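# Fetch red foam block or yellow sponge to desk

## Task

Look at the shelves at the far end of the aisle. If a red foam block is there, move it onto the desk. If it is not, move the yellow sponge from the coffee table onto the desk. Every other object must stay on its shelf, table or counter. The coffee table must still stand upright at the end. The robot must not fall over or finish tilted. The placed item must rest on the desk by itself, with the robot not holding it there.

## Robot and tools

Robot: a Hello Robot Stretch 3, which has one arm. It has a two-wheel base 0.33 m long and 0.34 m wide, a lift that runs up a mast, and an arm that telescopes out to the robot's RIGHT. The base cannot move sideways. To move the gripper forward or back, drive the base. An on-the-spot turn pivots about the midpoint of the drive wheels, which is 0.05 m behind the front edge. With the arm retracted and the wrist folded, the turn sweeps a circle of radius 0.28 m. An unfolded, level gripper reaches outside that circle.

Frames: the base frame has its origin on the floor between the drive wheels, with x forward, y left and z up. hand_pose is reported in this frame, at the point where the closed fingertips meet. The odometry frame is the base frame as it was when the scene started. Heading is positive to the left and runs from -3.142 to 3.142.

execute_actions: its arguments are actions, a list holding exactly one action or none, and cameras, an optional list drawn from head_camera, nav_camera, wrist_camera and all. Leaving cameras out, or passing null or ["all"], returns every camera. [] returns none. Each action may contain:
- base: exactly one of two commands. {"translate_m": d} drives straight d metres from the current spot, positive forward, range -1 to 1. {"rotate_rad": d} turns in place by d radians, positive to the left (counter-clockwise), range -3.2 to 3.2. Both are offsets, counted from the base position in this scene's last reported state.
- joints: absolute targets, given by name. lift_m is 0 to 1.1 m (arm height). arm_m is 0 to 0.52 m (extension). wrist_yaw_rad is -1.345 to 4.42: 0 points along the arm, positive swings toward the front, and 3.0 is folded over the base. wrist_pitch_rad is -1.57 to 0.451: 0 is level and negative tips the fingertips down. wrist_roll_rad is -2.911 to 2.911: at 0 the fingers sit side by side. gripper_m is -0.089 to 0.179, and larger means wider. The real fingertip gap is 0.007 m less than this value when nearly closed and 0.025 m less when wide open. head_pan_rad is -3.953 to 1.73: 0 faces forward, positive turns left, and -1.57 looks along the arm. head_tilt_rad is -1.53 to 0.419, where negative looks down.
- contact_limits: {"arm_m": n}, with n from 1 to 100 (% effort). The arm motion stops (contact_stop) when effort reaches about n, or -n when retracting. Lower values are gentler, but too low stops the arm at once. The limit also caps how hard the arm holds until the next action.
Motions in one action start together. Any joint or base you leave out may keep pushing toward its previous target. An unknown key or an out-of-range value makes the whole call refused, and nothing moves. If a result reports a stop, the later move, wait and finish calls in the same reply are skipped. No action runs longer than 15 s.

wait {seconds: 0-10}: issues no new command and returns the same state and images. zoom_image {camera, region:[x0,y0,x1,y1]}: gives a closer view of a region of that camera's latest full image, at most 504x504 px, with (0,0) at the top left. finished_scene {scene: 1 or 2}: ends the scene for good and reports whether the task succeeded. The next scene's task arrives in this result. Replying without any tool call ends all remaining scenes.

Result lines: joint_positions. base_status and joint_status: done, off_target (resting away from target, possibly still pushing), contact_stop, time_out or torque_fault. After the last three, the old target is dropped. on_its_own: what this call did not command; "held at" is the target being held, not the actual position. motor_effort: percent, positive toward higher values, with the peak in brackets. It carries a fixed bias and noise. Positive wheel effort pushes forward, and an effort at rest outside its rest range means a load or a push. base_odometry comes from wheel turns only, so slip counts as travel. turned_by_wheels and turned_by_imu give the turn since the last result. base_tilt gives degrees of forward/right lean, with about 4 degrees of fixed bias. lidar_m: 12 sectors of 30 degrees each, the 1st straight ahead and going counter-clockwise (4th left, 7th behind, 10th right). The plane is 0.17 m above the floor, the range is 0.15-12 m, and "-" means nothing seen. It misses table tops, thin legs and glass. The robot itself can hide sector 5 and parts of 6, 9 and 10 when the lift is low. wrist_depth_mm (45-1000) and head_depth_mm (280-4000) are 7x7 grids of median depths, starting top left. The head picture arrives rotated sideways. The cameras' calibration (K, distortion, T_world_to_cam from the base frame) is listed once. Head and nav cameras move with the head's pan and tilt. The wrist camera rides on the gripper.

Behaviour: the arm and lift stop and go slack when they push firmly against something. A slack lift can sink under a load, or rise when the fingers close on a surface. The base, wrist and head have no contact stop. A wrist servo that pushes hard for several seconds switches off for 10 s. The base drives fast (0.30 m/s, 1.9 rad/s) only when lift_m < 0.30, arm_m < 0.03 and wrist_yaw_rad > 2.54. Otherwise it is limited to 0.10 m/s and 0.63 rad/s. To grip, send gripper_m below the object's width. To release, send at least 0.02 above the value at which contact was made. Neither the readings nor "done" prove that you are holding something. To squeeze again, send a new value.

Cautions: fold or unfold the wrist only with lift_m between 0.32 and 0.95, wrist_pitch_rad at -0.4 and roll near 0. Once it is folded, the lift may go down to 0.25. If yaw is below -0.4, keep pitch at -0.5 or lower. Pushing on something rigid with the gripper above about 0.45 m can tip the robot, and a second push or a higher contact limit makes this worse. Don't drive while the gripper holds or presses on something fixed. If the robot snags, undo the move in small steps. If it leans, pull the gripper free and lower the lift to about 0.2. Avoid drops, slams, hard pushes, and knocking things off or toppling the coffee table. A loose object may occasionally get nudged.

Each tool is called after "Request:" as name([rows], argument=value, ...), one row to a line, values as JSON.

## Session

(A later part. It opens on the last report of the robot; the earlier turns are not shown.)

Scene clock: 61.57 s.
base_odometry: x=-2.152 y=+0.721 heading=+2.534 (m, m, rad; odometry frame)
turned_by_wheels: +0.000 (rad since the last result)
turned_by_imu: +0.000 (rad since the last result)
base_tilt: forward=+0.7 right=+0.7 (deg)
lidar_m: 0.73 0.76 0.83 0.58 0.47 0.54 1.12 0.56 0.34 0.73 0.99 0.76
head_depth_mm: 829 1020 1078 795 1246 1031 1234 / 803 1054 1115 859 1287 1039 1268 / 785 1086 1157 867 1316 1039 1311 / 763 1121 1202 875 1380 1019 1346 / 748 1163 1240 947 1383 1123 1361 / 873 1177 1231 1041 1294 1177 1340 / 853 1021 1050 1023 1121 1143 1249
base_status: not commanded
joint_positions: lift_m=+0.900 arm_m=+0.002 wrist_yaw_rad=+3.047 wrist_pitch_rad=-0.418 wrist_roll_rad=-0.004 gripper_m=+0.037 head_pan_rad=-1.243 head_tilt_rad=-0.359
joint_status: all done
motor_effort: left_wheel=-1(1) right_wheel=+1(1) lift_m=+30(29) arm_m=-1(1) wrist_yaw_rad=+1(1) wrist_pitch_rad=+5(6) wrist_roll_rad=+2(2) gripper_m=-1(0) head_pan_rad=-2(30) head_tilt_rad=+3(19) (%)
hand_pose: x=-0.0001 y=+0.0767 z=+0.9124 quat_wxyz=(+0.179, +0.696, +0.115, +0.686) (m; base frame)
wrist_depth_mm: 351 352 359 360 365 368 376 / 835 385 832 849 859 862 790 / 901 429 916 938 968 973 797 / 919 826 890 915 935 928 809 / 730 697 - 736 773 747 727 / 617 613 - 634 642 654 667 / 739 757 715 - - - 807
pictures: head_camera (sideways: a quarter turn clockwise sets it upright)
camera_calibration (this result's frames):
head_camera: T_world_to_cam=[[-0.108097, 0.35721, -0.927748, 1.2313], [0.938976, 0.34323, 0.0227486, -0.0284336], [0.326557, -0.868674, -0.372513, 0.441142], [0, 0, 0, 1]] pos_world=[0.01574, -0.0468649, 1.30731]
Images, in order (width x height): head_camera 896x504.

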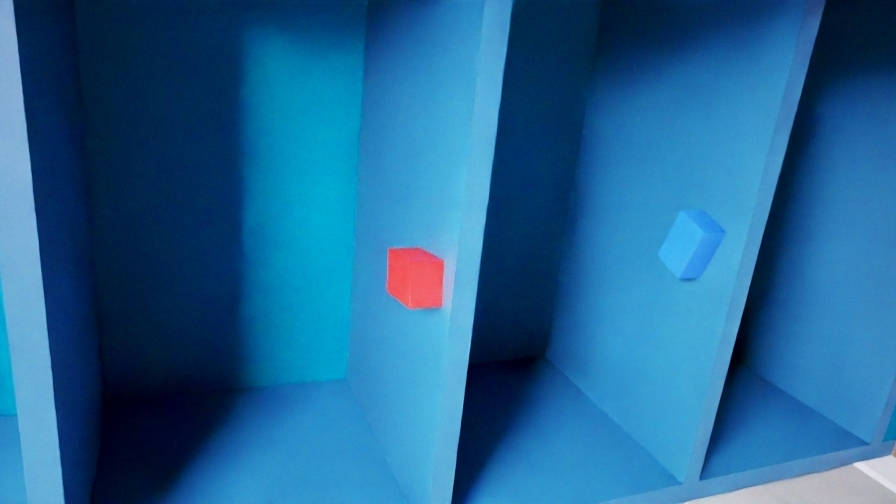

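Request:
execute_actions([
  {"base":{"translate_m":0.3},"joints":{"wrist_yaw_rad":0,"gripper_m":0.12}},
], cameras=[])

Request:
execute_actions([
  {"joints":{"wrist_pitch_rad":0,"lift_m":1.0,"head_pan_rad":-1.57,"head_tilt_rad":-0.5}},
], cameras=["head_camera","wrist_camera"])

Scene clock: 70.37 s.
base_odometry: x=-2.398 y=+0.892 heading=+2.533 (m, m, rad; odometry frame)
turned_by_wheels: +0.000 (rad since the last result)
turned_by_imu: -0.001 (rad since the last result)
base_tilt: forward=+0.8 right=+0.7 (deg)
lidar_m: 0.44 0.45 0.54 0.79 0.64 0.57 1.11 0.57 0.72 1.17 0.62 0.45
head_depth_mm: 832 1019 1082 729 1240 1029 908 / 806 1053 1118 856 1286 1036 1259 / 783 1086 1152 867 1326 1036 1309 / 764 1058 1107 941 1233 1051 1308 / 733 821 855 857 946 1016 1117 / 676 720 765 814 846 883 919 / 625 642 660 681 702 725 751
base_status: done
joint_positions: lift_m=+0.900 arm_m=+0.002 wrist_yaw_rad=+0.002 wrist_pitch_rad=-0.418 wrist_roll_rad=-0.003 gripper_m=+0.120 head_pan_rad=-1.243 head_tilt_rad=-0.359
joint_status: all done
motor_effort: left_wheel=+0(4) right_wheel=+0(5) lift_m=+30(29) arm_m=+0(1) wrist_yaw_rad=-2(1) wrist_pitch_rad=+5(5) wrist_roll_rad=+1(1) gripper_m=-1(81) head_pan_rad=-3(2) head_tilt_rad=+3(3) (%)
hand_pose: x=-0.0210 y=-0.3711 z=+0.9124 quat_wxyz=(+0.693, +0.148, -0.690, -0.146) (m; base frame)
wrist_depth_mm: 450 446 442 431 429 424 417 / 503 681 952 951 932 850 544 / 522 680 - - - 845 544 / 537 693 916 935 923 841 565 / 542 702 730 718 733 732 601 / 554 700 - - - 685 606 / 514 805 - - - 881 578
pictures: none
No camera images: the call's "cameras" was empty. Leave "cameras" out to get every camera's image.

Scene clock: 72.10 s.
base_odometry: x=-2.398 y=+0.892 heading=+2.533 (m, m, rad; odometry frame)
turned_by_wheels: +0.000 (rad since the last result)
turned_by_imu: +0.000 (rad since the last result)
base_tilt: forward=+0.7 right=+0.7 (deg)
lidar_m: 0.44 0.45 0.55 0.79 0.64 0.57 1.11 0.58 0.72 1.17 0.62 0.45
head_depth_mm: 983 1074 877 1302 - - - / 980 1071 889 - - - - / 982 1075 900 - - - - / 985 1074 818 1305 1188 1393 1243 / 983 1074 924 1339 1151 1397 1250 / 986 1079 934 1328 1163 1367 1258 / 990 1064 946 1089 1082 1070 1151
base_status: not commanded
joint_positions: lift_m=+1.000 arm_m=+0.002 wrist_yaw_rad=+0.002 wrist_pitch_rad=-0.021 wrist_roll_rad=-0.003 gripper_m=+0.120 head_pan_rad=-1.563 head_tilt_rad=-0.493
joint_status: all done
motor_effort: left_wheel=-1(0) right_wheel=+0(1) lift_m=+29(25) arm_m=-1(1) wrist_yaw_rad=-2(2) wrist_pitch_rad=+6(6) wrist_roll_rad=+1(1) gripper_m=+1(0) head_pan_rad=-3(17) head_tilt_rad=-3(11) (%)
hand_pose: x=-0.0208 y=-0.4024 z=+1.1091 quat_wxyz=(+0.708, +0.008, -0.706, -0.007) (m; base frame)
wrist_depth_mm: 480 674 896 892 877 764 542 / 482 681 926 916 914 851 545 / 501 686 951 953 924 836 539 / 510 696 957 951 945 776 532 / 528 558 525 533 542 602 500 / 538 617 - - - 664 527 / 511 722 997 994 - 862 542
pictures: head_camera (sideways: a quarter turn clockwise sets it upright), wrist_camera
camera_calibration (this result's frames):
head_camera: T_world_to_cam=[[0.0087582, 0.493849, -0.869504, 1.1546], [0.999301, 0.0272888, 0.0255647, -0.0324636], [0.0363528, -0.869119, -0.493265, 0.600041], [0, 0, 0, 1]] pos_world=[0.000515514, -0.0478061, 1.30074]
wrist_camera: T_world_to_cam=[[-0.997939, -0.0550944, 0.0328954, -0.075786], [-0.043473, 0.203424, -0.978125, 1.19778], [0.0471975, -0.977539, -0.2054, -0.00155548], [0, 0, 0, 1]] pos_world=[-0.0234852, -0.249354, 1.17376]
Images, in order (width x height): head_camera 896x504, wrist_camera 644x364.

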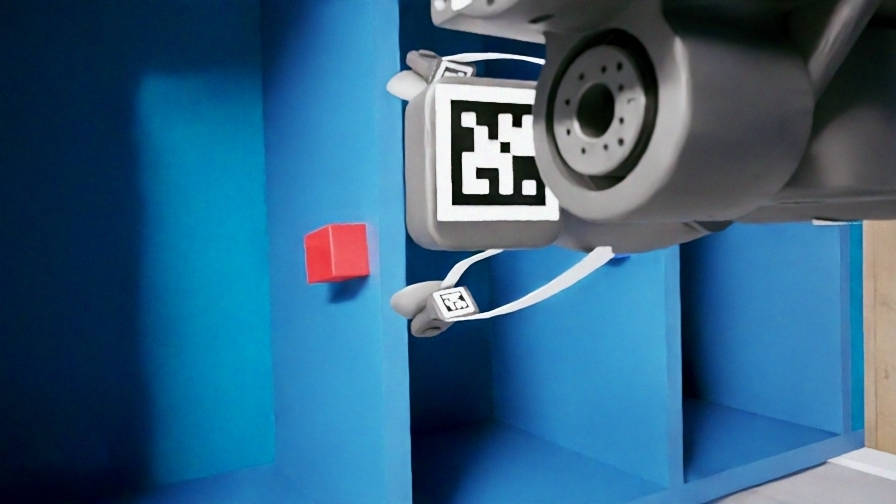

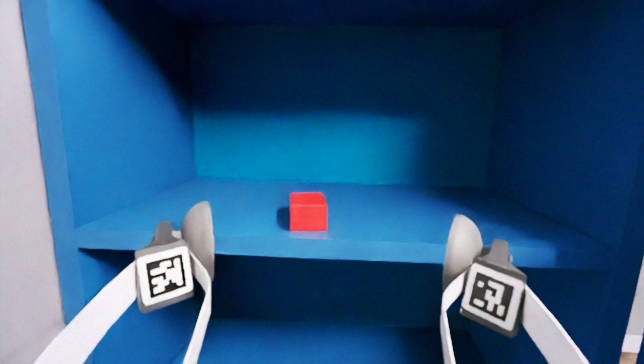

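Request:
execute_actions([
  {"base":{"translate_m":0.025},"joints":{"lift_m":0.93,"arm_m":0.28}},
], cameras=["head_camera","wrist_camera"])

Scene clock: 77.33 s.
base_odometry: x=-2.419 y=+0.907 heading=+2.533 (m, m, rad; odometry frame)
turned_by_wheels: +0.000 (rad since the last result)
turned_by_imu: +0.000 (rad since the last result)
base_tilt: forward=+0.8 right=+0.8 (deg)
lidar_m: 0.41 0.43 0.51 0.80 0.68 0.59 1.11 0.60 0.76 1.17 0.59 0.43
head_depth_mm: 978 1072 942 - 1083 1368 1229 / 980 1072 1025 - 1132 1377 1239 / 985 1073 1038 - 1120 1383 1238 / 984 1074 982 1333 1142 1393 1246 / 983 1074 919 1320 1153 1396 1255 / 983 1079 934 1310 1158 1318 1237 / 973 1047 933 1021 1016 1028 1125
base_status: done
joint_positions: lift_m=+0.930 arm_m=+0.280 wrist_yaw_rad=+0.001 wrist_pitch_rad=-0.020 wrist_roll_rad=-0.003 gripper_m=+0.120 head_pan_rad=-1.563 head_tilt_rad=-0.494
joint_status: all done
motor_effort: left_wheel=+0(4) right_wheel=+1(6) lift_m=+18(26) arm_m=+3(4) wrist_yaw_rad=+0(1) wrist_pitch_rad=+6(6) wrist_roll_rad=+1(1) gripper_m=+0(0) head_pan_rad=-2(3) head_tilt_rad=-2(2) (%)
hand_pose: x=-0.0212 y=-0.6804 z=+1.0397 quat_wxyz=(+0.708, +0.008, -0.706, -0.007) (m; base frame)
wrist_depth_mm: 444 627 622 622 611 597 578 / 445 652 641 632 633 624 570 / 448 654 666 656 647 634 566 / 436 539 570 586 609 639 540 / 306 338 291 242 329 372 346 / 226 229 221 222 225 245 231 / 429 673 757 750 219 734 212
pictures: head_camera (sideways: a quarter turn clockwise sets it upright), wrist_camera
camera_calibration (this result's frames):
head_camera: T_world_to_cam=[[0.00889228, 0.49421, -0.869297, 1.15433], [0.999308, 0.0270011, 0.0255728, -0.0324742], [0.0361103, -0.868923, -0.493628, 0.600515], [0, 0, 0, 1]] pos_world=[0.00050226, -0.0478041, 1.30072]
wrist_camera: T_world_to_cam=[[-0.998006, -0.0538961, 0.0328444, -0.0882552], [-0.0431645, 0.203175, -0.97819, 1.18638], [0.0460475, -0.977658, -0.205097, -0.287928], [0, 0, 0, 1]] pos_world=[-0.0236115, -0.527294, 1.10435]
Images, in order (width x height): head_camera 896x504, wrist_camera 644x364.

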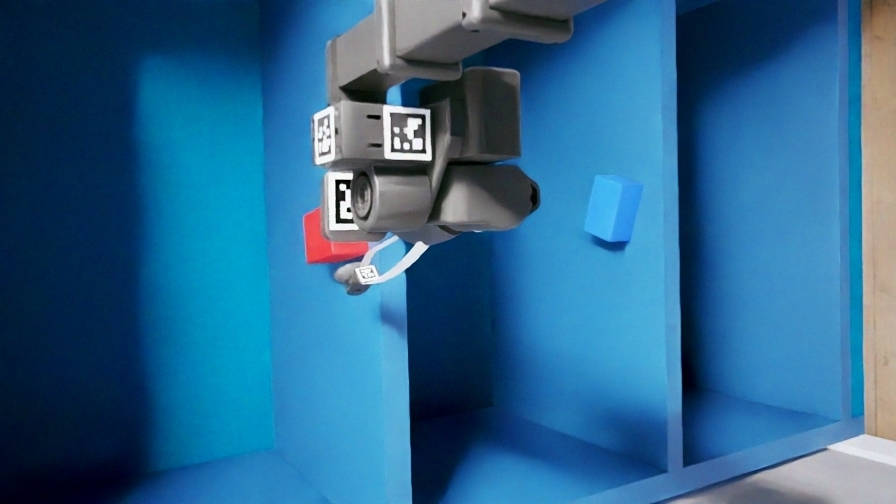

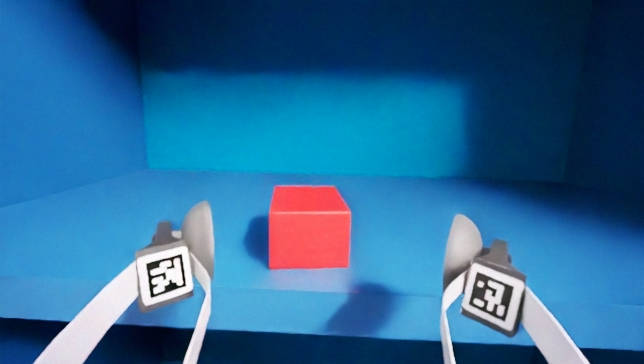

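Request:
execute_actions([
  {"base":{"translate_m":0.015},"joints":{"lift_m":0.94,"arm_m":0.39},"contact_limits":{"arm_m":20}},
], cameras=["wrist_camera"])

Request:
execute_actions([
  {"joints":{"gripper_m":0.02}},
], cameras=[])

Request:
execute_actions([
  {"joints":{"lift_m":0.97}},
], cameras=[])

Request:
execute_actions([
  {"joints":{"arm_m":0.0}},
], cameras=["wrist_camera"])

Scene clock: 83.67 s.
base_odometry: x=-2.431 y=+0.915 heading=+2.533 (m, m, rad; odometry frame)
turned_by_wheels: +0.000 (rad since the last result)
turned_by_imu: +0.000 (rad since the last result)
base_tilt: forward=+0.7 right=+0.7 (deg)
lidar_m: 0.40 0.41 0.49 0.79 0.70 0.60 1.12 0.61 0.78 1.17 0.56 0.41
head_depth_mm: 984 1072 1016 - 1123 1369 1235 / 982 1070 - 1320 1134 1377 1234 / 982 1069 - 1322 1140 1386 1240 / 980 1075 1015 1321 1144 1393 1251 / 988 1075 920 1326 1150 1397 1251 / 986 1076 930 1309 1158 1255 1236 / 968 1016 890 979 972 1025 1093
base_status: done
joint_positions: lift_m=+0.940 arm_m=+0.390 wrist_yaw_rad=+0.001 wrist_pitch_rad=-0.020 wrist_roll_rad=-0.003 gripper_m=+0.120 head_pan_rad=-1.563 head_tilt_rad=-0.494
joint_status: all done
motor_effort: left_wheel=-1(3) right_wheel=+0(7) lift_m=+29(30) arm_m=+3(5) wrist_yaw_rad=+0(0) wrist_pitch_rad=+6(6) wrist_roll_rad=+1(1) gripper_m=+0(1) head_pan_rad=-2(2) head_tilt_rad=-3(2) (%)
contact_limits: arm_m 20 (drawing in: default 26, maximum 42; extending or still: default 35, maximum 57)
hand_pose: x=-0.0212 y=-0.7904 z=+1.0491 quat_wxyz=(+0.708, +0.008, -0.706, -0.007) (m; base frame)
wrist_depth_mm: 425 524 515 510 507 500 491 / 430 540 538 533 520 513 505 / 431 555 549 542 535 528 521 / 434 553 561 558 549 545 530 / 329 363 342 349 357 400 371 / 230 247 223 151 243 263 250 / 186 178 173 132 177 178 189
pictures: wrist_camera
camera_calibration (this result's frames):
wrist_camera: T_world_to_cam=[[-0.998006, -0.0538941, 0.0328447, -0.0944926], [-0.0431642, 0.203171, -0.978191, 1.21795], [0.0460457, -0.977659, -0.205093, -0.393537], [0, 0, 0, 1]] pos_world=[-0.0236116, -0.63729, 1.11378]
Images, in order (width x height): wrist_camera 644x364.

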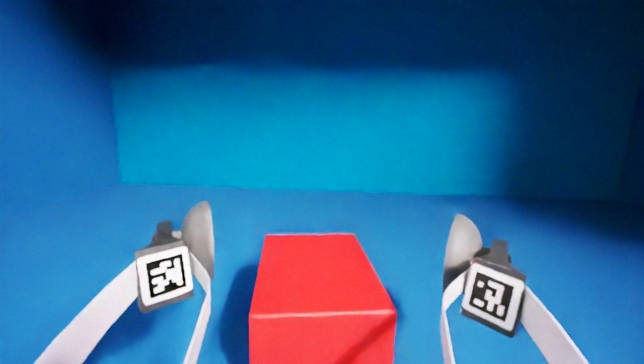

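Scene clock: 85.17 s.
base_odometry: x=-2.431 y=+0.915 heading=+2.533 (m, m, rad; odometry frame)
turned_by_wheels: +0.000 (rad since the last result)
turned_by_imu: +0.000 (rad since the last result)
base_tilt: forward=+0.7 right=+0.7 (deg)
lidar_m: 0.40 0.41 0.49 0.80 0.70 0.60 1.12 0.61 0.78 1.17 0.57 0.41
head_depth_mm: 981 1072 1009 - 1119 1374 1226 / 980 1072 - 1319 1126 1378 1232 / 983 1074 - 1327 1138 1383 1239 / 984 1074 914 1322 1145 1393 1248 / 983 1072 918 1329 1152 1395 1253 / 985 1078 930 1303 1158 1255 1235 / 969 1016 897 980 970 1024 1090
base_status: not commanded
joint_positions: lift_m=+0.940 arm_m=+0.390 wrist_yaw_rad=+0.001 wrist_pitch_rad=-0.017 wrist_roll_rad=-0.003 gripper_m=+0.021 head_pan_rad=-1.563 head_tilt_rad=-0.494
joint_status: all done
motor_effort: left_wheel=-1(1) right_wheel=+0(0) lift_m=+29(30) arm_m=+3(3) wrist_yaw_rad=+0(1) wrist_pitch_rad=+5(6) wrist_roll_rad=+1(1) gripper_m=-15(90) head_pan_rad=-1(3) head_tilt_rad=-2(2) (%)
hand_pose: x=-0.0212 y=-0.7905 z=+1.0500 quat_wxyz=(+0.708, +0.007, -0.706, -0.006) (m; base frame)
wrist_depth_mm: 425 520 517 514 504 501 491 / 434 536 533 529 518 516 507 / 434 556 546 540 537 531 524 / 433 557 564 556 548 544 534 / 334 340 379 353 399 369 376 / 233 237 - 152 - 250 253 / 179 180 183 131 171 189 191
pictures: none
No camera images: the call's "cameras" was empty. Leave "cameras" out to get every camera's image.

Scene clock: 86.23 s.
base_odometry: x=-2.431 y=+0.915 heading=+2.533 (m, m, rad; odometry frame)
turned_by_wheels: +0.000 (rad since the last result)
turned_by_imu: +0.000 (rad since the last result)
base_tilt: forward=+0.7 right=+0.7 (deg)
lidar_m: 0.40 0.41 0.49 0.80 0.70 0.60 1.11 0.61 0.78 1.17 0.57 0.41
head_depth_mm: 982 1074 - 1318 1124 1374 1231 / 982 1057 - 1313 1127 1384 1236 / 981 1061 - 1326 1133 1391 1238 / 983 1077 854 1327 1149 1397 1243 / 986 1073 918 1334 1150 1394 1253 / 985 1077 933 1301 1157 1259 1242 / 967 1018 893 980 971 1016 1091
base_status: not commanded
joint_positions: lift_m=+0.970 arm_m=+0.390 wrist_yaw_rad=+0.001 wrist_pitch_rad=-0.020 wrist_roll_rad=-0.003 gripper_m=+0.021 head_pan_rad=-1.563 head_tilt_rad=-0.494
joint_status: all done
motor_effort: left_wheel=-1(0) right_wheel=+0(0) lift_m=+30(34) arm_m=+3(4) wrist_yaw_rad=+0(1) wrist_pitch_rad=+6(6) wrist_roll_rad=+1(1) gripper_m=-15(15) head_pan_rad=-3(2) head_tilt_rad=-2(2) (%)
hand_pose: x=-0.0212 y=-0.7904 z=+1.0792 quat_wxyz=(+0.708, +0.008, -0.706, -0.007) (m; base frame)
wrist_depth_mm: 426 520 516 509 508 503 497 / 431 544 537 528 521 513 508 / 430 551 553 543 536 527 522 / 437 570 573 554 558 538 537 / 400 420 464 214 492 458 464 / 289 293 266 154 - 310 311 / 222 223 226 132 211 234 236
pictures: none
No camera images: the call's "cameras" was empty. Leave "cameras" out to get every camera's image.

Scene clock: 90.30 s.
base_odometry: x=-2.431 y=+0.915 heading=+2.533 (m, m, rad; odometry frame)
turned_by_wheels: +0.000 (rad since the last result)
turned_by_imu: +0.000 (rad since the last result)
base_tilt: forward=+0.7 right=+0.7 (deg)
lidar_m: 0.40 0.41 0.49 0.80 0.70 0.60 1.11 0.61 0.78 1.17 0.56 0.41
head_depth_mm: 979 1073 879 1310 1211 - - / 981 1070 889 1303 - - - / 986 1071 899 749 - - - / 985 1075 910 1287 1151 1393 1246 / 989 1076 917 1328 1153 1403 1246 / 987 1080 929 1306 1159 1261 1235 / 970 1016 888 980 970 1023 1088
base_status: not commanded
joint_positions: lift_m=+0.970 arm_m=+0.002 wrist_yaw_rad=+0.001 wrist_pitch_rad=-0.021 wrist_roll_rad=-0.003 gripper_m=+0.021 head_pan_rad=-1.563 head_tilt_rad=-0.494
joint_status: all done
joint sent to its limit — the command would take arm_m past its lower limit, so that joint was sent only as far as its limit.
motor_effort: left_wheel=-1(0) right_wheel=+1(0) lift_m=+30(31) arm_m=-4(4) wrist_yaw_rad=+0(1) wrist_pitch_rad=+6(6) wrist_roll_rad=+1(1) gripper_m=-15(15) head_pan_rad=-4(2) head_tilt_rad=-2(2) (%)
hand_pose: x=-0.0212 y=-0.4027 z=+1.0789 quat_wxyz=(+0.708, +0.008, -0.706, -0.007) (m; base frame)
wrist_depth_mm: 468 611 902 891 876 863 595 / 475 618 922 926 911 897 592 / 484 624 939 957 928 919 586 / 493 593 780 804 849 787 588 / 495 532 521 214 502 511 511 / 498 621 - 154 - 896 578 / 500 596 894 132 872 808 574
pictures: wrist_camera
camera_calibration (this result's frames):
wrist_camera: T_world_to_cam=[[-0.998016, -0.0537344, 0.0328021, -0.0745129], [-0.0431258, 0.203944, -0.978032, 1.16845], [0.0458642, -0.977507, -0.205857, -0.00749475], [0, 0, 0, 1]] pos_world=[-0.0236308, -0.249629, 1.14369]
Images, in order (width x height): wrist_camera 644x364.

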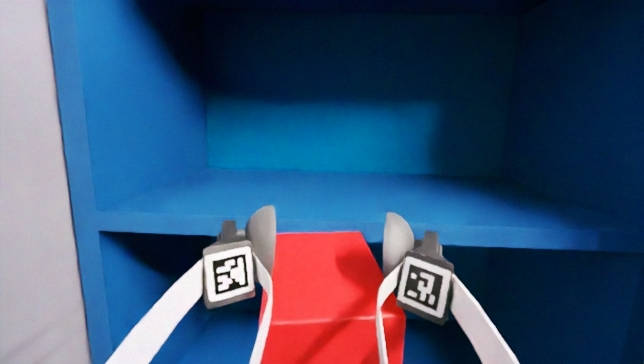

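Request:
execute_actions([
  {"joints":{"lift_m":0.9,"wrist_pitch_rad":-0.4,"wrist_yaw_rad":3.0,"head_pan_rad":3.14,"head_tilt_rad":-0.6}},
], cameras=[])

Request:
execute_actions([
  {"base":{"translate_m":-0.6},"joints":{"lift_m":0.28,"head_pan_rad":-3.14}},
], cameras=["nav_camera"])

action 0: "joints": head_pan_rad = 3.14 is out of range -3.953 to 1.73

Scene clock: 100.37 s.
base_odometry: x=-1.939 y=+0.572 heading=+2.534 (m, m, rad; odometry frame)
turned_by_wheels: +0.001 (rad since the last result)
turned_by_imu: +0.229 (rad since the last result)
base_tilt: forward=+0.7 right=+0.6 (deg)
lidar_m: 0.96 0.95 0.35 0.35 0.42 0.69 0.60 0.38 0.26 0.26 1.14 0.96
head_depth_mm: 3246 3496 3548 2545 1929 1549 1289 / 3262 3539 3831 2571 1947 1550 1296 / 3372 3619 3809 2570 1935 1564 1297 / 3459 3675 3622 2469 1817 1437 1287 / 758 828 881 1032 1105 948 1015 / 774 849 899 652 747 692 721 / 790 872 927 623 510 602 566
base_status: done
joint_positions: lift_m=+0.398 arm_m=+0.002 wrist_yaw_rad=+0.065 wrist_pitch_rad=-0.020 wrist_roll_rad=-0.009 gripper_m=+0.021 head_pan_rad=-3.133 head_tilt_rad=-0.495
joint_status: lift_m contact_stop (moved -0.572 of -0.690); the others done
on_its_own: lift_m is slack since a contact_stop, until your next command for it (your +0.280 is given up); right_wheel is at rest, and its effort (-47) is outside its rest range (-18 to +18); wrist_yaw_rad is at rest, and its effort (-48) is outside its rest range (-12 to +12)
motor_effort: left_wheel=+6(11) right_wheel=-47(62) lift_m=+25(34) arm_m=+0(4) wrist_yaw_rad=-48(58) wrist_pitch_rad=+6(11) wrist_roll_rad=+3(9) gripper_m=-16(20) head_pan_rad=-3(26) head_tilt_rad=-1(1) (%)
hand_pose: x=-0.0049 y=-0.4018 z=+0.5076 quat_wxyz=(+0.710, +0.030, -0.703, +0.016) (m; base frame)
wrist_depth_mm: 768 991 - 936 887 166 63 / 776 - - 972 893 153 61 / 757 792 653 947 642 141 60 / 804 - - - 947 132 58 / 840 - - 213 723 123 56 / 855 982 163 154 - 115 56 / 797 775 728 132 460 94 55
pictures: nav_camera (sideways: a quarter turn counterclockwise sets it upright)
camera_calibration (this result's frames):
nav_camera: T_world_to_cam=[[-0.440789, 0.0254224, 0.897251, -1.12137], [0.0229437, 0.999591, -0.0170506, 0.0743979], [-0.897317, 0.0130705, -0.441192, 0.543534], [0, 0, 0, 1]] pos_world=[-0.0082702, -0.052964, 1.24722]
Images, in order (width x height): nav_camera 672x504.

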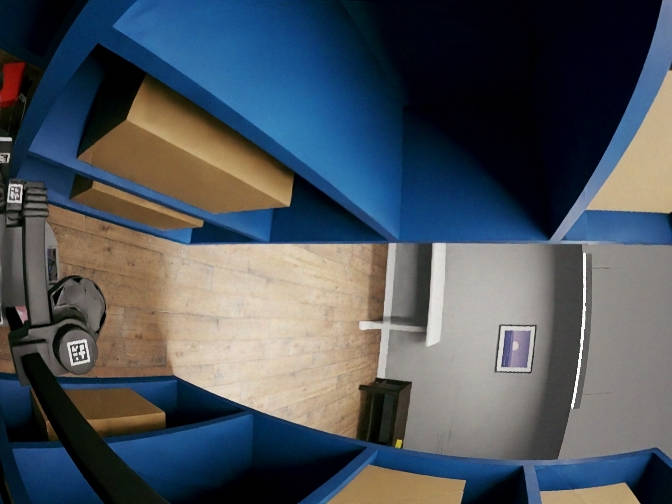

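Oops: the fold was refused and the gripper snagged. Undo.

Request:
execute_actions([
  {"base":{"translate_m":0.35},"joints":{"lift_m":0.45,"head_pan_rad":-1.57,"head_tilt_rad":-0.9}},
])

Scene clock: 106.37 s.
base_odometry: x=-2.226 y=+0.772 heading=+2.534 (m, m, rad; odometry frame)
turned_by_wheels: +0.000 (rad since the last result)
turned_by_imu: -0.001 (rad since the last result)
base_tilt: forward=+0.7 right=+0.7 (deg)
lidar_m: 0.62 0.64 0.73 0.57 0.43 0.59 0.77 0.47 0.62 1.23 0.73 0.62
head_depth_mm: 694 1226 1078 1469 1389 1240 1111 / 707 1251 1114 1505 1402 1245 - / 1148 1276 1117 1513 1406 1268 - / 1176 1294 1104 1530 1353 1256 1142 / 1200 1315 1166 1532 1428 1262 1133 / 1174 1272 1202 1513 1433 1264 1135 / 965 1073 1157 1292 1355 1272 1142
base_status: done
joint_positions: lift_m=+0.450 arm_m=+0.002 wrist_yaw_rad=+0.084 wrist_pitch_rad=-0.021 wrist_roll_rad=-0.004 gripper_m=+0.021 head_pan_rad=-1.577 head_tilt_rad=-0.889
joint_status: all done
on_its_own: wrist_yaw_rad is held at +0.082, not at your +0.000, by its stall guard, which is not easing now
motor_effort: left_wheel=+0(4) right_wheel=+0(6) lift_m=+31(35) arm_m=+0(0) wrist_yaw_rad=-2(5) wrist_pitch_rad=+6(6) wrist_roll_rad=+2(2) gripper_m=-14(15) head_pan_rad=+3(29) head_tilt_rad=-3(20) (%)
hand_pose: x=+0.0000 y=-0.4014 z=+0.5588 quat_wxyz=(+0.708, +0.037, -0.704, +0.022) (m; base frame)
wrist_depth_mm: 511 655 858 - 933 866 751 / 523 665 859 - 963 881 713 / 527 678 882 - 974 888 693 / 534 687 814 679 594 522 531 / 541 698 830 214 - 961 644 / 547 697 - 154 - 974 636 / 552 683 812 132 777 861 616
pictures: head_camera (sideways: a quarter turn clockwise sets it upright), nav_camera (sideways: a quarter turn counterclockwise sets it upright), wrist_camera
camera_calibration (this result's frames):
head_camera: T_world_to_cam=[[0.0176637, 0.790362, -0.612386, 0.819424], [0.999517, 0.00170924, 0.0310362, -0.0395735], [0.0255765, -0.612638, -0.78995, 0.986024], [0, 0, 0, 1]] pos_world=[-0.000138803, -0.0434978, 1.28194]
nav_camera: T_world_to_cam=[[-0.0337933, -0.750714, 0.659763, -0.814261], [-0.999125, 0.041654, -0.00377936, 0.0633495], [-0.0246445, -0.659313, -0.751465, 0.941842], [0, 0, 0, 1]] pos_world=[0.0589887, 0.00705235, 1.24522]
wrist_camera: T_world_to_cam=[[-0.990095, -0.136251, 0.0338803, -0.0699773], [-0.0609733, 0.199905, -0.977916, 0.658772], [0.126469, -0.970296, -0.206233, -0.111223], [0, 0, 0, 1]] pos_world=[-0.0150504, -0.249146, 0.623657]
Images, in order (width x height): head_camera 896x504, nav_camera 672x504, wrist_camera 644x364.

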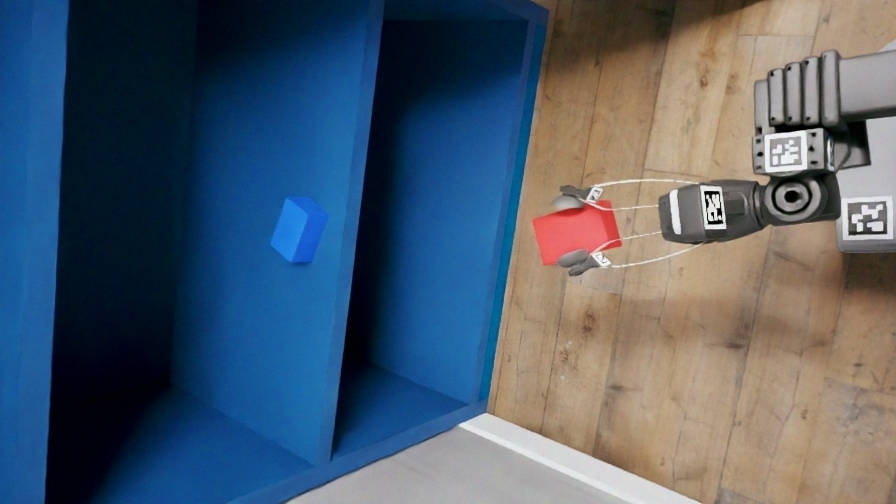

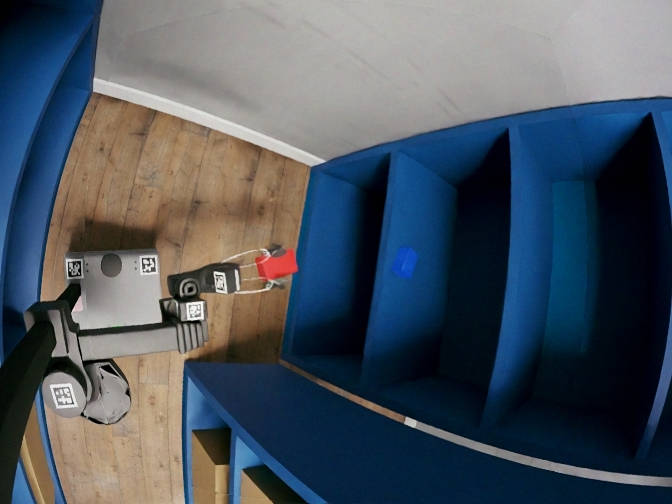

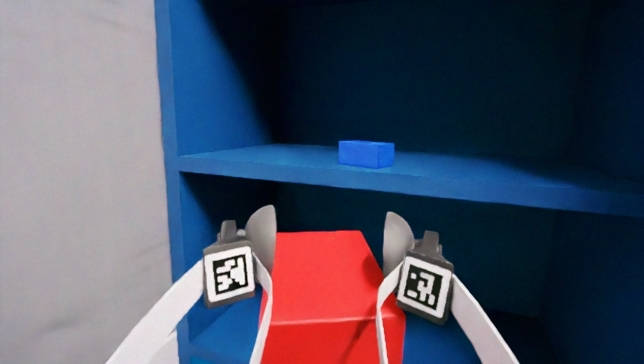

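Request:
execute_actions([
  {"joints":{"wrist_pitch_rad":-0.4,"wrist_yaw_rad":3.0,"head_pan_rad":-3.14,"head_tilt_rad":-0.6}},
], cameras=["nav_camera"])

Scene clock: 110.70 s.
base_odometry: x=-2.226 y=+0.772 heading=+2.534 (m, m, rad; odometry frame)
turned_by_wheels: +0.000 (rad since the last result)
turned_by_imu: +0.000 (rad since the last result)
base_tilt: forward=+0.8 right=+0.7 (deg)
lidar_m: 0.62 0.64 0.73 0.57 0.43 0.59 0.76 0.47 0.62 1.22 0.73 0.62
head_depth_mm: 3468 3780 2855 2145 1710 1418 1219 / 3528 3861 2900 2145 1714 1423 1223 / 3630 3959 2938 2166 1713 1436 1223 / 3630 - 2678 2032 1678 1435 1229 / 1077 1142 1326 1134 1256 1299 1214 / 1104 1075 820 899 891 1099 1163 / 1133 1084 702 807 769 732 823
base_status: not commanded
joint_positions: lift_m=+0.450 arm_m=+0.002 wrist_yaw_rad=+2.997 wrist_pitch_rad=-0.416 wrist_roll_rad=-0.002 gripper_m=+0.021 head_pan_rad=-3.133 head_tilt_rad=-0.606
joint_status: all done
motor_effort: left_wheel=+0(0) right_wheel=+0(0) lift_m=+30(30) arm_m=+0(0) wrist_yaw_rad=+3(4) wrist_pitch_rad=+5(5) wrist_roll_rad=+1(2) gripper_m=-14(14) head_pan_rad=-2(31) head_tilt_rad=+2(14) (%)
hand_pose: x=+0.0110 y=+0.0756 z=+0.4628 quat_wxyz=(+0.196, +0.700, +0.096, +0.680) (m; base frame)
wrist_depth_mm: 326 - 311 306 313 314 318 / 362 - 691 788 753 727 691 / 409 387 834 863 831 804 750 / 529 435 861 919 909 861 779 / 580 487 - 211 787 758 733 / 630 577 - 154 - 624 624 / 622 617 587 132 539 536 540
pictures: nav_camera (sideways: a quarter turn counterclockwise sets it upright)
camera_calibration (this result's frames):
nav_camera: T_world_to_cam=[[-0.537543, 0.0243364, 0.842885, -1.04987], [0.0241106, 0.999618, -0.0134854, 0.0697471], [-0.842891, 0.0130735, -0.537925, 0.669066], [0, 0, 0, 1]] pos_world=[-0.00208267, -0.0529174, 1.24577]
Images, in order (width x height): nav_camera 672x504.

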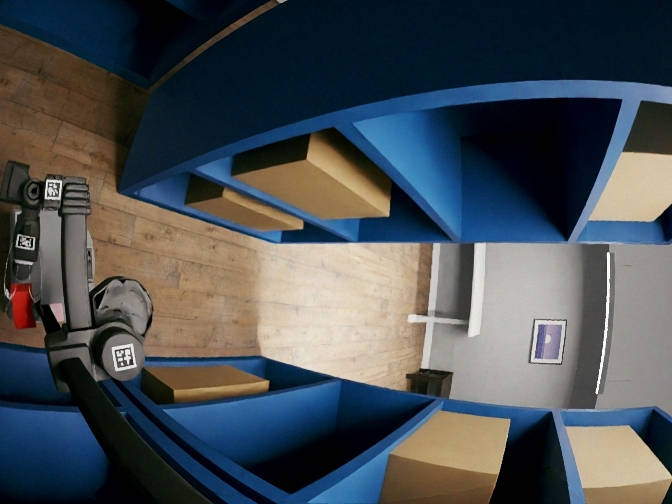

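Request:
execute_actions([
  {"base":{"rotate_rad":2.94},"joints":{"lift_m":0.28,"head_pan_rad":0,"head_tilt_rad":-0.6}},
], cameras=["nav_camera"])

Scene clock: 117.77 s.
base_odometry: x=-2.226 y=+0.772 heading=-0.809 (m, m, rad; odometry frame)
turned_by_wheels: +2.940 (rad since the last result)
turned_by_imu: +2.965 (rad since the last result)
base_tilt: forward=+0.6 right=+0.8 (deg)
lidar_m: 1.23 0.47 0.47 1.08 0.87 0.64 0.62 0.63 0.75 0.72 0.38 0.39
head_depth_mm: 945 945 1271 1252 1032 1034 1076 / 3689 3692 2626 1557 1614 1371 1220 / 3671 3953 2959 2188 1726 1438 1227 / 3661 3950 3007 2198 1728 1434 1232 / 3624 - 3006 2194 1741 1443 1233 / 3588 - 2885 1529 1517 1347 1214 / 1060 1096 1250 1018 1002 1065 1147
base_status: done
joint_positions: lift_m=+0.280 arm_m=+0.002 wrist_yaw_rad=+2.998 wrist_pitch_rad=-0.418 wrist_roll_rad=-0.002 gripper_m=+0.021 head_pan_rad=-0.007 head_tilt_rad=-0.606
joint_status: all done
motor_effort: left_wheel=-1(5) right_wheel=+1(12) lift_m=+18(25) arm_m=+0(0) wrist_yaw_rad=+2(3) wrist_pitch_rad=+5(5) wrist_roll_rad=+1(1) gripper_m=-14(14) head_pan_rad=+2(28) head_tilt_rad=+1(1) (%)
hand_pose: x=+0.0109 y=+0.0754 z=+0.2929 quat_wxyz=(+0.196, +0.699, +0.097, +0.680) (m; base frame)
wrist_depth_mm: 779 - - - 834 515 393 / 789 - - - 852 524 583 / 835 878 923 938 894 532 616 / 738 754 765 750 761 538 600 / 607 608 - 212 635 564 569 / 501 524 - 154 - 509 508 / 447 - - 132 415 437 436
pictures: nav_camera (sideways: a quarter turn counterclockwise sets it upright)
camera_calibration (this result's frames):
nav_camera: T_world_to_cam=[[0.5366, -0.0328402, 0.843198, -1.05683], [-0.0399255, -0.999111, -0.0135046, 0.0701627], [0.842892, -0.0264186, -0.537434, 0.658144], [0, 0, 0, 1]] pos_world=[0.0151522, 0.052781, 1.24577]
Images, in order (width x height): nav_camera 672x504.

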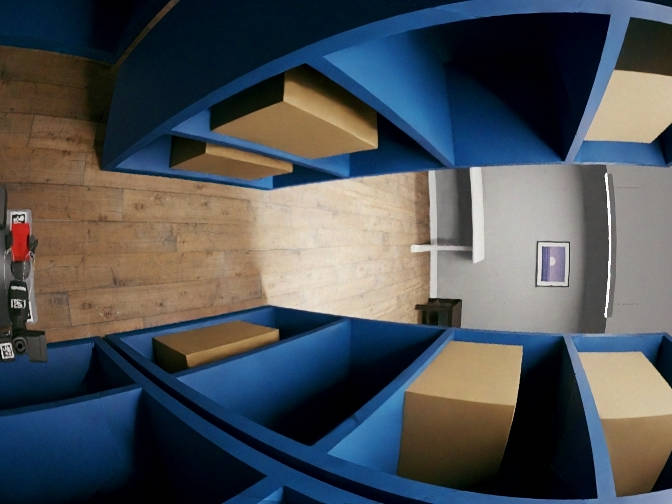

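Well centred.

Request:
execute_actions([
  {"base":{"translate_m":0.8}},
], cameras=["nav_camera"])

Scene clock: 123.40 s.
base_odometry: x=-1.674 y=+0.193 heading=-0.809 (m, m, rad; odometry frame)
turned_by_wheels: +0.000 (rad since the last result)
turned_by_imu: -0.002 (rad since the last result)
base_tilt: forward=+0.7 right=+0.7 (deg)
lidar_m: 2.83 0.52 0.36 0.34 0.36 0.54 1.39 0.52 0.31 0.30 0.31 0.49
head_depth_mm: 2919 3085 2901 2155 1694 1426 1216 / 2919 3261 2920 2152 1717 1431 1222 / 2962 3291 2945 2188 1731 1437 1225 / 2927 3239 2973 2195 1741 1435 1232 / 2952 3255 3016 2203 1761 1453 1233 / 2956 3306 3044 2222 1765 1445 1238 / 2928 3272 3055 2246 1767 1467 1222
base_status: done
joint_positions: lift_m=+0.280 arm_m=+0.002 wrist_yaw_rad=+2.998 wrist_pitch_rad=-0.418 wrist_roll_rad=-0.002 gripper_m=+0.021 head_pan_rad=-0.007 head_tilt_rad=-0.605
joint_status: not commanded
motor_effort: left_wheel=-1(6) right_wheel=+1(9) lift_m=+18(18) arm_m=-1(0) wrist_yaw_rad=+2(3) wrist_pitch_rad=+5(5) wrist_roll_rad=+1(1) gripper_m=-15(14) head_pan_rad=+2(3) head_tilt_rad=+1(1) (%)
hand_pose: x=+0.0108 y=+0.0754 z=+0.2929 quat_wxyz=(+0.196, +0.699, +0.097, +0.680) (m; base frame)
wrist_depth_mm: 587 - 418 422 420 561 440 / 587 - 381 387 395 539 447 / 581 746 418 426 441 575 469 / 559 606 462 471 489 582 527 / 491 493 - 210 523 535 584 / 493 507 - 154 - 509 509 / 449 - - 132 413 437 437
pictures: nav_camera (sideways: a quarter turn counterclockwise sets it upright)
camera_calibration (this result's frames):
nav_camera: T_world_to_cam=[[0.536043, -0.0327971, 0.843553, -1.05729], [-0.0398436, -0.999114, -0.0135263, 0.0701905], [0.84325, -0.0263594, -0.536875, 0.657415], [0, 0, 0, 1]] pos_world=[0.0151855, 0.0527814, 1.24578]
Images, in order (width x height): nav_camera 672x504.

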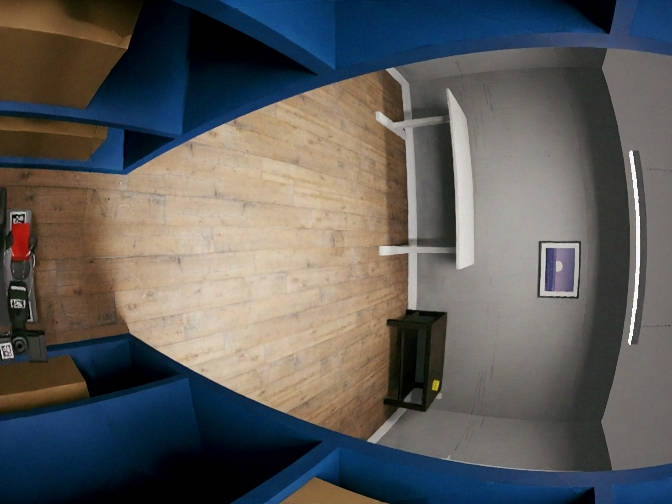

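Request:
execute_actions([
  {"base":{"translate_m":1.0}},
], cameras=[])

Request:
execute_actions([
  {"base":{"translate_m":0.5}},
], cameras=[])

Request:
execute_actions([
  {"base":{"rotate_rad":1.57},"joints":{"lift_m":0.9,"head_pan_rad":-1.2,"head_tilt_rad":-0.6}},
], cameras=["nav_camera"])

Scene clock: 131.30 s.
base_odometry: x=-0.983 y=-0.530 heading=-0.809 (m, m, rad; odometry frame)
turned_by_wheels: +0.000 (rad since the last result)
turned_by_imu: -0.002 (rad since the last result)
base_tilt: forward=+0.7 right=+0.8 (deg)
lidar_m: 1.89 2.23 1.93 1.89 0.78 0.64 1.19 0.63 0.80 1.86 1.94 1.87
head_depth_mm: 2029 2254 2429 2113 1707 1412 1216 / 2027 2282 2558 2170 1709 1428 1217 / 2027 2195 2530 2182 1729 1437 1222 / 2045 2000 2514 2193 1740 1438 1233 / 2038 2028 2566 2194 1751 1449 1239 / 2032 2069 2566 2230 1760 1453 1232 / 2018 2102 2556 2236 1762 1463 1244
base_status: done
joint_positions: lift_m=+0.280 arm_m=+0.002 wrist_yaw_rad=+2.998 wrist_pitch_rad=-0.418 wrist_roll_rad=-0.002 gripper_m=+0.021 head_pan_rad=-0.007 head_tilt_rad=-0.605
joint_status: not commanded
motor_effort: left_wheel=+0(7) right_wheel=+0(9) lift_m=+18(18) arm_m=-1(1) wrist_yaw_rad=+2(3) wrist_pitch_rad=+5(5) wrist_roll_rad=+1(1) gripper_m=-14(14) head_pan_rad=+3(3) head_tilt_rad=+2(1) (%)
hand_pose: x=+0.0108 y=+0.0754 z=+0.2929 quat_wxyz=(+0.196, +0.699, +0.097, +0.680) (m; base frame)
wrist_depth_mm: - - - - - - - / 776 - - - - - - / 758 995 989 - 995 - - / 721 756 749 756 767 761 769 / 609 601 - 212 631 613 610 / 508 526 - 154 - 510 511 / 446 - - 132 412 439 435
pictures: none
No camera images: the call's "cameras" was empty. Leave "cameras" out to get every camera's image.

Scene clock: 134.53 s.
base_odometry: x=-0.638 y=-0.892 heading=-0.809 (m, m, rad; odometry frame)
turned_by_wheels: +0.000 (rad since the last result)
turned_by_imu: -0.001 (rad since the last result)
base_tilt: forward=+0.8 right=+0.7 (deg)
lidar_m: 1.39 1.83 1.93 1.85 1.95 1.10 1.13 1.10 1.93 1.86 1.94 1.42
head_depth_mm: 1594 1758 1973 2104 1713 1423 1216 / 1578 1768 1982 2137 1707 1432 1222 / 1585 1736 1361 2152 1738 1438 1225 / 1579 1738 1306 2112 1728 1434 1229 / 1580 1736 1312 2150 1746 1451 1230 / 1590 1733 1331 2146 1753 1454 1241 / 1581 1741 1339 2192 1757 1468 1244
base_status: done
joint_positions: lift_m=+0.280 arm_m=+0.002 wrist_yaw_rad=+2.998 wrist_pitch_rad=-0.418 wrist_roll_rad=-0.002 gripper_m=+0.021 head_pan_rad=-0.007 head_tilt_rad=-0.605
joint_status: not commanded
motor_effort: left_wheel=+0(8) right_wheel=+0(9) lift_m=+18(19) arm_m=-1(1) wrist_yaw_rad=+2(2) wrist_pitch_rad=+5(5) wrist_roll_rad=+1(1) gripper_m=-15(15) head_pan_rad=+3(2) head_tilt_rad=+1(2) (%)
hand_pose: x=+0.0108 y=+0.0754 z=+0.2929 quat_wxyz=(+0.196, +0.699, +0.097, +0.680) (m; base frame)
wrist_depth_mm: - - - - - - - / - - - - - - - / 992 - 996 - 976 - - / 762 754 762 761 764 767 760 / 601 603 - 210 635 606 607 / 503 524 - 154 - 510 512 / 447 - - 132 415 438 439
pictures: none
No camera images: the call's "cameras" was empty. Leave "cameras" out to get every camera's image.

Scene clock: 141.00 s.
base_odometry: x=-0.638 y=-0.892 heading=+0.761 (m, m, rad; odometry frame)
turned_by_wheels: +1.570 (rad since the last result)
turned_by_imu: +1.590 (rad since the last result)
base_tilt: forward=+0.7 right=+0.7 (deg)
lidar_m: 1.85 1.95 1.10 1.13 1.10 1.93 1.86 1.94 1.42 1.39 1.83 1.93
head_depth_mm: 1543 1662 1267 2074 1669 1456 - / 1598 1710 1341 2131 1727 1501 - / 1650 1792 1360 2177 1731 1461 - / 1713 1854 1443 2195 1736 1441 1229 / 1783 1904 1546 2210 1748 1456 1234 / 1855 2003 1566 2133 1763 1454 1242 / 1952 2092 1931 2242 1762 1463 1250
base_status: done
joint_positions: lift_m=+0.900 arm_m=+0.002 wrist_yaw_rad=+2.998 wrist_pitch_rad=-0.418 wrist_roll_rad=-0.002 gripper_m=+0.021 head_pan_rad=-1.193 head_tilt_rad=-0.605
joint_status: all done
motor_effort: left_wheel=+0(7) right_wheel=+1(9) lift_m=+30(33) arm_m=-1(1) wrist_yaw_rad=+2(2) wrist_pitch_rad=+5(5) wrist_roll_rad=+1(1) gripper_m=-15(14) head_pan_rad=-3(28) head_tilt_rad=+1(1) (%)
hand_pose: x=+0.0108 y=+0.0754 z=+0.9123 quat_wxyz=(+0.196, +0.699, +0.097, +0.680) (m; base frame)
wrist_depth_mm: - - - - - - - / - - - - - - - / - - - - - - - / - - - - - - - / - - - 211 - - - / - - - 154 - - - / - - - 132 - - -
pictures: nav_camera (sideways: a quarter turn counterclockwise sets it upright)
camera_calibration (this result's frames):
nav_camera: T_world_to_cam=[[0.170756, -0.508982, 0.84367, -1.05522], [-0.941003, -0.338126, -0.0135335, 0.075697], [0.292156, -0.791586, -0.536691, 0.660537], [0, 0, 0, 1]] pos_world=[0.0584365, 0.011381, 1.24578]
Images, in order (width x height): nav_camera 672x504.

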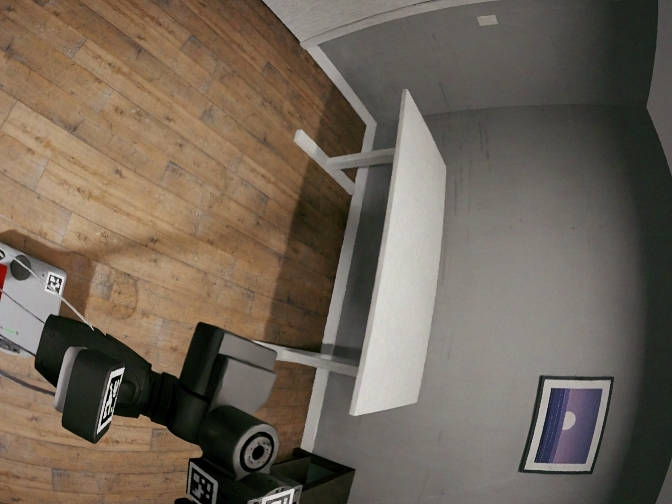

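Request:
execute_actions([
  {"base":{"rotate_rad":-0.5}},
], cameras=[])

Request:
execute_actions([
  {"base":{"translate_m":0.6}},
], cameras=[])

Request:
execute_actions([
  {"base":{"rotate_rad":0.5},"joints":{"wrist_yaw_rad":0,"head_pan_rad":-1.57,"head_tilt_rad":-0.7}},
], cameras=["head_camera"])

Request:
execute_actions([
  {"joints":{"wrist_pitch_rad":0,"arm_m":0.5}},
], cameras=["head_camera"])

Scene clock: 147.17 s.
base_odometry: x=-0.638 y=-0.892 heading=+0.261 (m, m, rad; odometry frame)
turned_by_wheels: -0.500 (rad since the last result)
turned_by_imu: -0.506 (rad since the last result)
base_tilt: forward=+0.7 right=+0.6 (deg)
lidar_m: 1.92 1.85 1.97 1.10 1.09 1.10 1.92 1.87 1.96 1.42 1.39 1.82
head_depth_mm: 1657 1832 1972 1941 1711 1451 - / 1624 1819 2033 2161 1720 1497 - / 1605 1810 2024 2179 1726 1465 - / 1592 1751 1375 2123 1734 1439 1227 / 1578 1731 1315 2128 1751 1447 1232 / 1563 1708 1331 2137 1758 1465 1241 / 1548 1687 1340 2103 1772 1450 1244
base_status: done
joint_positions: lift_m=+0.900 arm_m=+0.002 wrist_yaw_rad=+2.998 wrist_pitch_rad=-0.418 wrist_roll_rad=-0.002 gripper_m=+0.021 head_pan_rad=-1.193 head_tilt_rad=-0.605
joint_status: not commanded
motor_effort: left_wheel=+2(5) right_wheel=-3(7) lift_m=+30(30) arm_m=-1(0) wrist_yaw_rad=+2(1) wrist_pitch_rad=+5(5) wrist_roll_rad=+1(1) gripper_m=-14(15) head_pan_rad=-2(2) head_tilt_rad=+0(2) (%)
hand_pose: x=+0.0108 y=+0.0754 z=+0.9123 quat_wxyz=(+0.196, +0.699, +0.097, +0.680) (m; base frame)
wrist_depth_mm: - - - - - - - / - - - - - - - / - - - - - - - / - - - - - - - / - - - 212 - - - / - - - 154 - - - / - - - 132 - - -
pictures: none
No camera images: the call's "cameras" was empty. Leave "cameras" out to get every camera's image.

Scene clock: 154.40 s.
base_odometry: x=-0.059 y=-0.737 heading=+0.261 (m, m, rad; odometry frame)
turned_by_wheels: +0.000 (rad since the last result)
turned_by_imu: -0.001 (rad since the last result)
base_tilt: forward=+0.7 right=+0.7 (deg)
lidar_m: 1.38 1.34 1.42 1.98 1.35 1.57 2.46 2.39 1.55 1.24 1.55 1.29
head_depth_mm: 1379 1554 1259 1057 1643 1450 - / 1371 1533 1276 1070 1710 1507 - / 1357 1514 1287 1038 1721 1464 - / 1337 1497 1294 1042 1742 1434 1228 / 1323 1467 1313 1047 1743 1440 1232 / 1310 1443 1329 1016 1757 1458 1242 / 1295 1433 1340 1021 1769 1462 1249
base_status: done
joint_positions: lift_m=+0.900 arm_m=+0.002 wrist_yaw_rad=+2.998 wrist_pitch_rad=-0.418 wrist_roll_rad=-0.002 gripper_m=+0.021 head_pan_rad=-1.193 head_tilt_rad=-0.605
joint_status: not commanded
motor_effort: left_wheel=+1(6) right_wheel=-3(2) lift_m=+29(30) arm_m=+0(0) wrist_yaw_rad=+2(1) wrist_pitch_rad=+5(5) wrist_roll_rad=+1(1) gripper_m=-13(15) head_pan_rad=-3(2) head_tilt_rad=+1(2) (%)
hand_pose: x=+0.0108 y=+0.0754 z=+0.9123 quat_wxyz=(+0.196, +0.699, +0.097, +0.680) (m; base frame)
wrist_depth_mm: - - - - - - - / - - - - - - - / - - - - - - - / - - - - - - - / - - - 211 - - - / - - - 154 - - - / - - - 132 - - -
pictures: none
No camera images: the call's "cameras" was empty. Leave "cameras" out to get every camera's image.

Scene clock: 156.90 s.
base_odometry: x=-0.059 y=-0.737 heading=+0.761 (m, m, rad; odometry frame)
turned_by_wheels: +0.500 (rad since the last result)
turned_by_imu: +0.506 (rad since the last result)
base_tilt: forward=+0.8 right=+0.7 (deg)
lidar_m: 1.34 1.41 1.94 1.33 1.67 2.47 2.39 1.55 1.24 1.55 1.29 1.39
head_depth_mm: 1345 1441 1069 1863 1665 - - / 1346 1442 1082 1884 1645 - - / 1350 1449 1091 1856 - - - / 1354 1452 1100 1845 1578 1343 1187 / 1359 1457 1106 1865 1610 1367 1188 / 1358 1472 1115 1872 1628 1381 1199 / 1353 1474 1125 1836 1642 1381 1206
base_status: done
joint_positions: lift_m=+0.900 arm_m=+0.002 wrist_yaw_rad=+0.003 wrist_pitch_rad=-0.418 wrist_roll_rad=-0.002 gripper_m=+0.021 head_pan_rad=-1.563 head_tilt_rad=-0.691
joint_status: all done
motor_effort: left_wheel=-1(5) right_wheel=+1(6) lift_m=+30(30) arm_m=-1(0) wrist_yaw_rad=-1(2) wrist_pitch_rad=+5(6) wrist_roll_rad=+1(1) gripper_m=-15(15) head_pan_rad=-2(18) head_tilt_rad=-2(8) (%)
hand_pose: x=-0.0209 y=-0.3710 z=+0.9123 quat_wxyz=(+0.693, +0.148, -0.690, -0.146) (m; base frame)
wrist_depth_mm: - - - - - - - / - - - - - - - / 746 751 756 756 757 748 753 / - - - - - - 626 / - - - 211 - - - / - - - 154 - - - / - - - 133 - - -
pictures: head_camera (sideways: a quarter turn clockwise sets it upright)
camera_calibration (this result's frames):
head_camera: T_world_to_cam=[[0.00755838, 0.655045, -0.755552, 1.00605], [0.999346, 0.0217617, 0.0288642, -0.0367524], [0.0353495, -0.755276, -0.654453, 0.809748], [0, 0, 0, 1]] pos_world=[0.000500133, -0.0466236, 1.29112]
Images, in order (width x height): head_camera 896x504.

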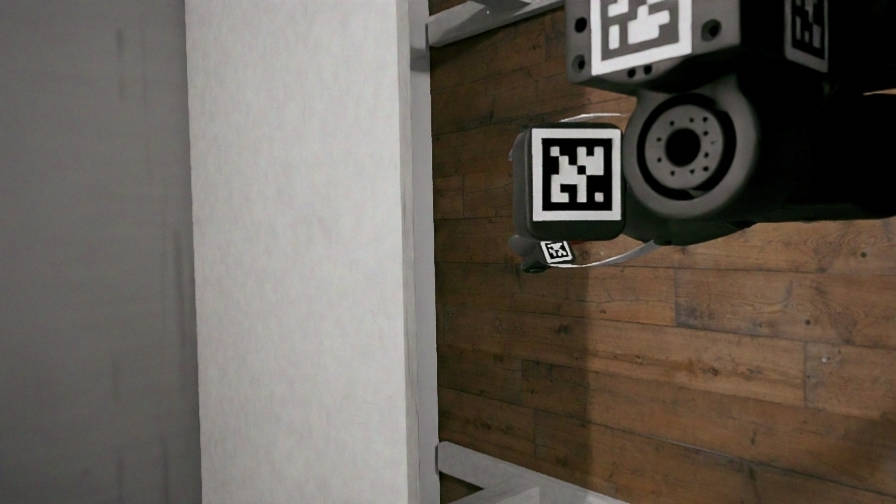

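Scene clock: 161.73 s.
base_odometry: x=-0.059 y=-0.737 heading=+0.761 (m, m, rad; odometry frame)
turned_by_wheels: +0.000 (rad since the last result)
turned_by_imu: +0.000 (rad since the last result)
base_tilt: forward=+0.7 right=+0.8 (deg)
lidar_m: 1.34 1.41 1.94 1.33 1.68 2.47 2.39 1.55 1.24 1.55 1.29 1.39
head_depth_mm: 1347 1458 - 1879 1570 1344 1168 / 1348 - 1058 1864 1592 1362 1178 / 1347 - 1084 1824 1597 1358 1179 / 1355 1445 1096 1835 1613 1364 1188 / 1355 1459 1106 1861 1620 1369 1187 / 1349 1467 1117 1882 1636 1378 1195 / 1350 1482 1122 1839 1638 1379 1200
base_status: not commanded
joint_positions: lift_m=+0.900 arm_m=+0.500 wrist_yaw_rad=+0.001 wrist_pitch_rad=-0.025 wrist_roll_rad=-0.002 gripper_m=+0.021 head_pan_rad=-1.563 head_tilt_rad=-0.691
joint_status: all done
motor_effort: left_wheel=-1(1) right_wheel=+1(1) lift_m=+30(30) arm_m=+4(7) wrist_yaw_rad=+0(1) wrist_pitch_rad=+7(7) wrist_roll_rad=+1(1) gripper_m=-13(14) head_pan_rad=-2(1) head_tilt_rad=-2(2) (%)
hand_pose: x=-0.0211 y=-0.9002 z=+1.0080 quat_wxyz=(+0.708, +0.010, -0.706, -0.009) (m; base frame)
wrist_depth_mm: 807 796 788 778 766 765 738 / 838 823 818 804 797 779 768 / 859 844 835 820 814 801 777 / 877 883 860 846 836 831 810 / 935 902 904 213 849 847 854 / 669 681 - 154 - 718 727 / 520 525 529 132 495 541 551
pictures: head_camera (sideways: a quarter turn clockwise sets it upright)
camera_calibration (this result's frames):
head_camera: T_world_to_cam=[[0.00767793, 0.655147, -0.755463, 1.00593], [0.99935, 0.0215742, 0.0288661, -0.0367549], [0.03521, -0.755194, -0.654555, 0.809883], [0, 0, 0, 1]] pos_world=[0.000491557, -0.0466211, 1.29112]
Images, in order (width x height): head_camera 896x504.

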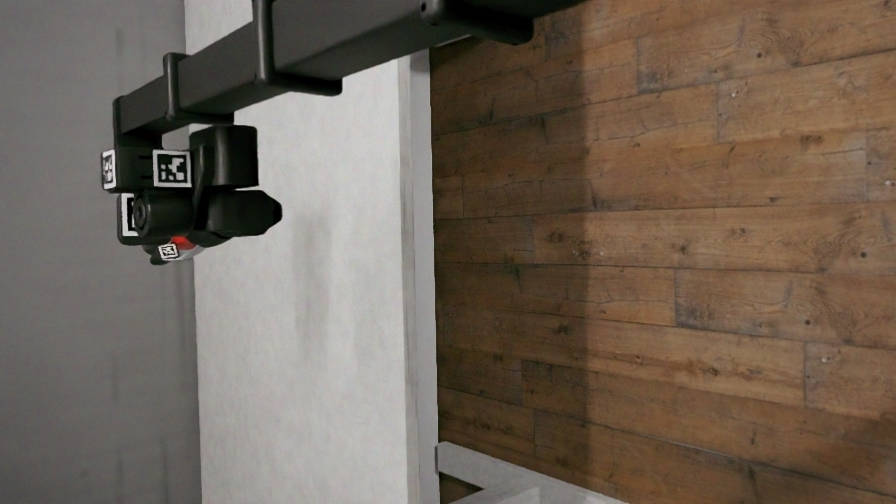

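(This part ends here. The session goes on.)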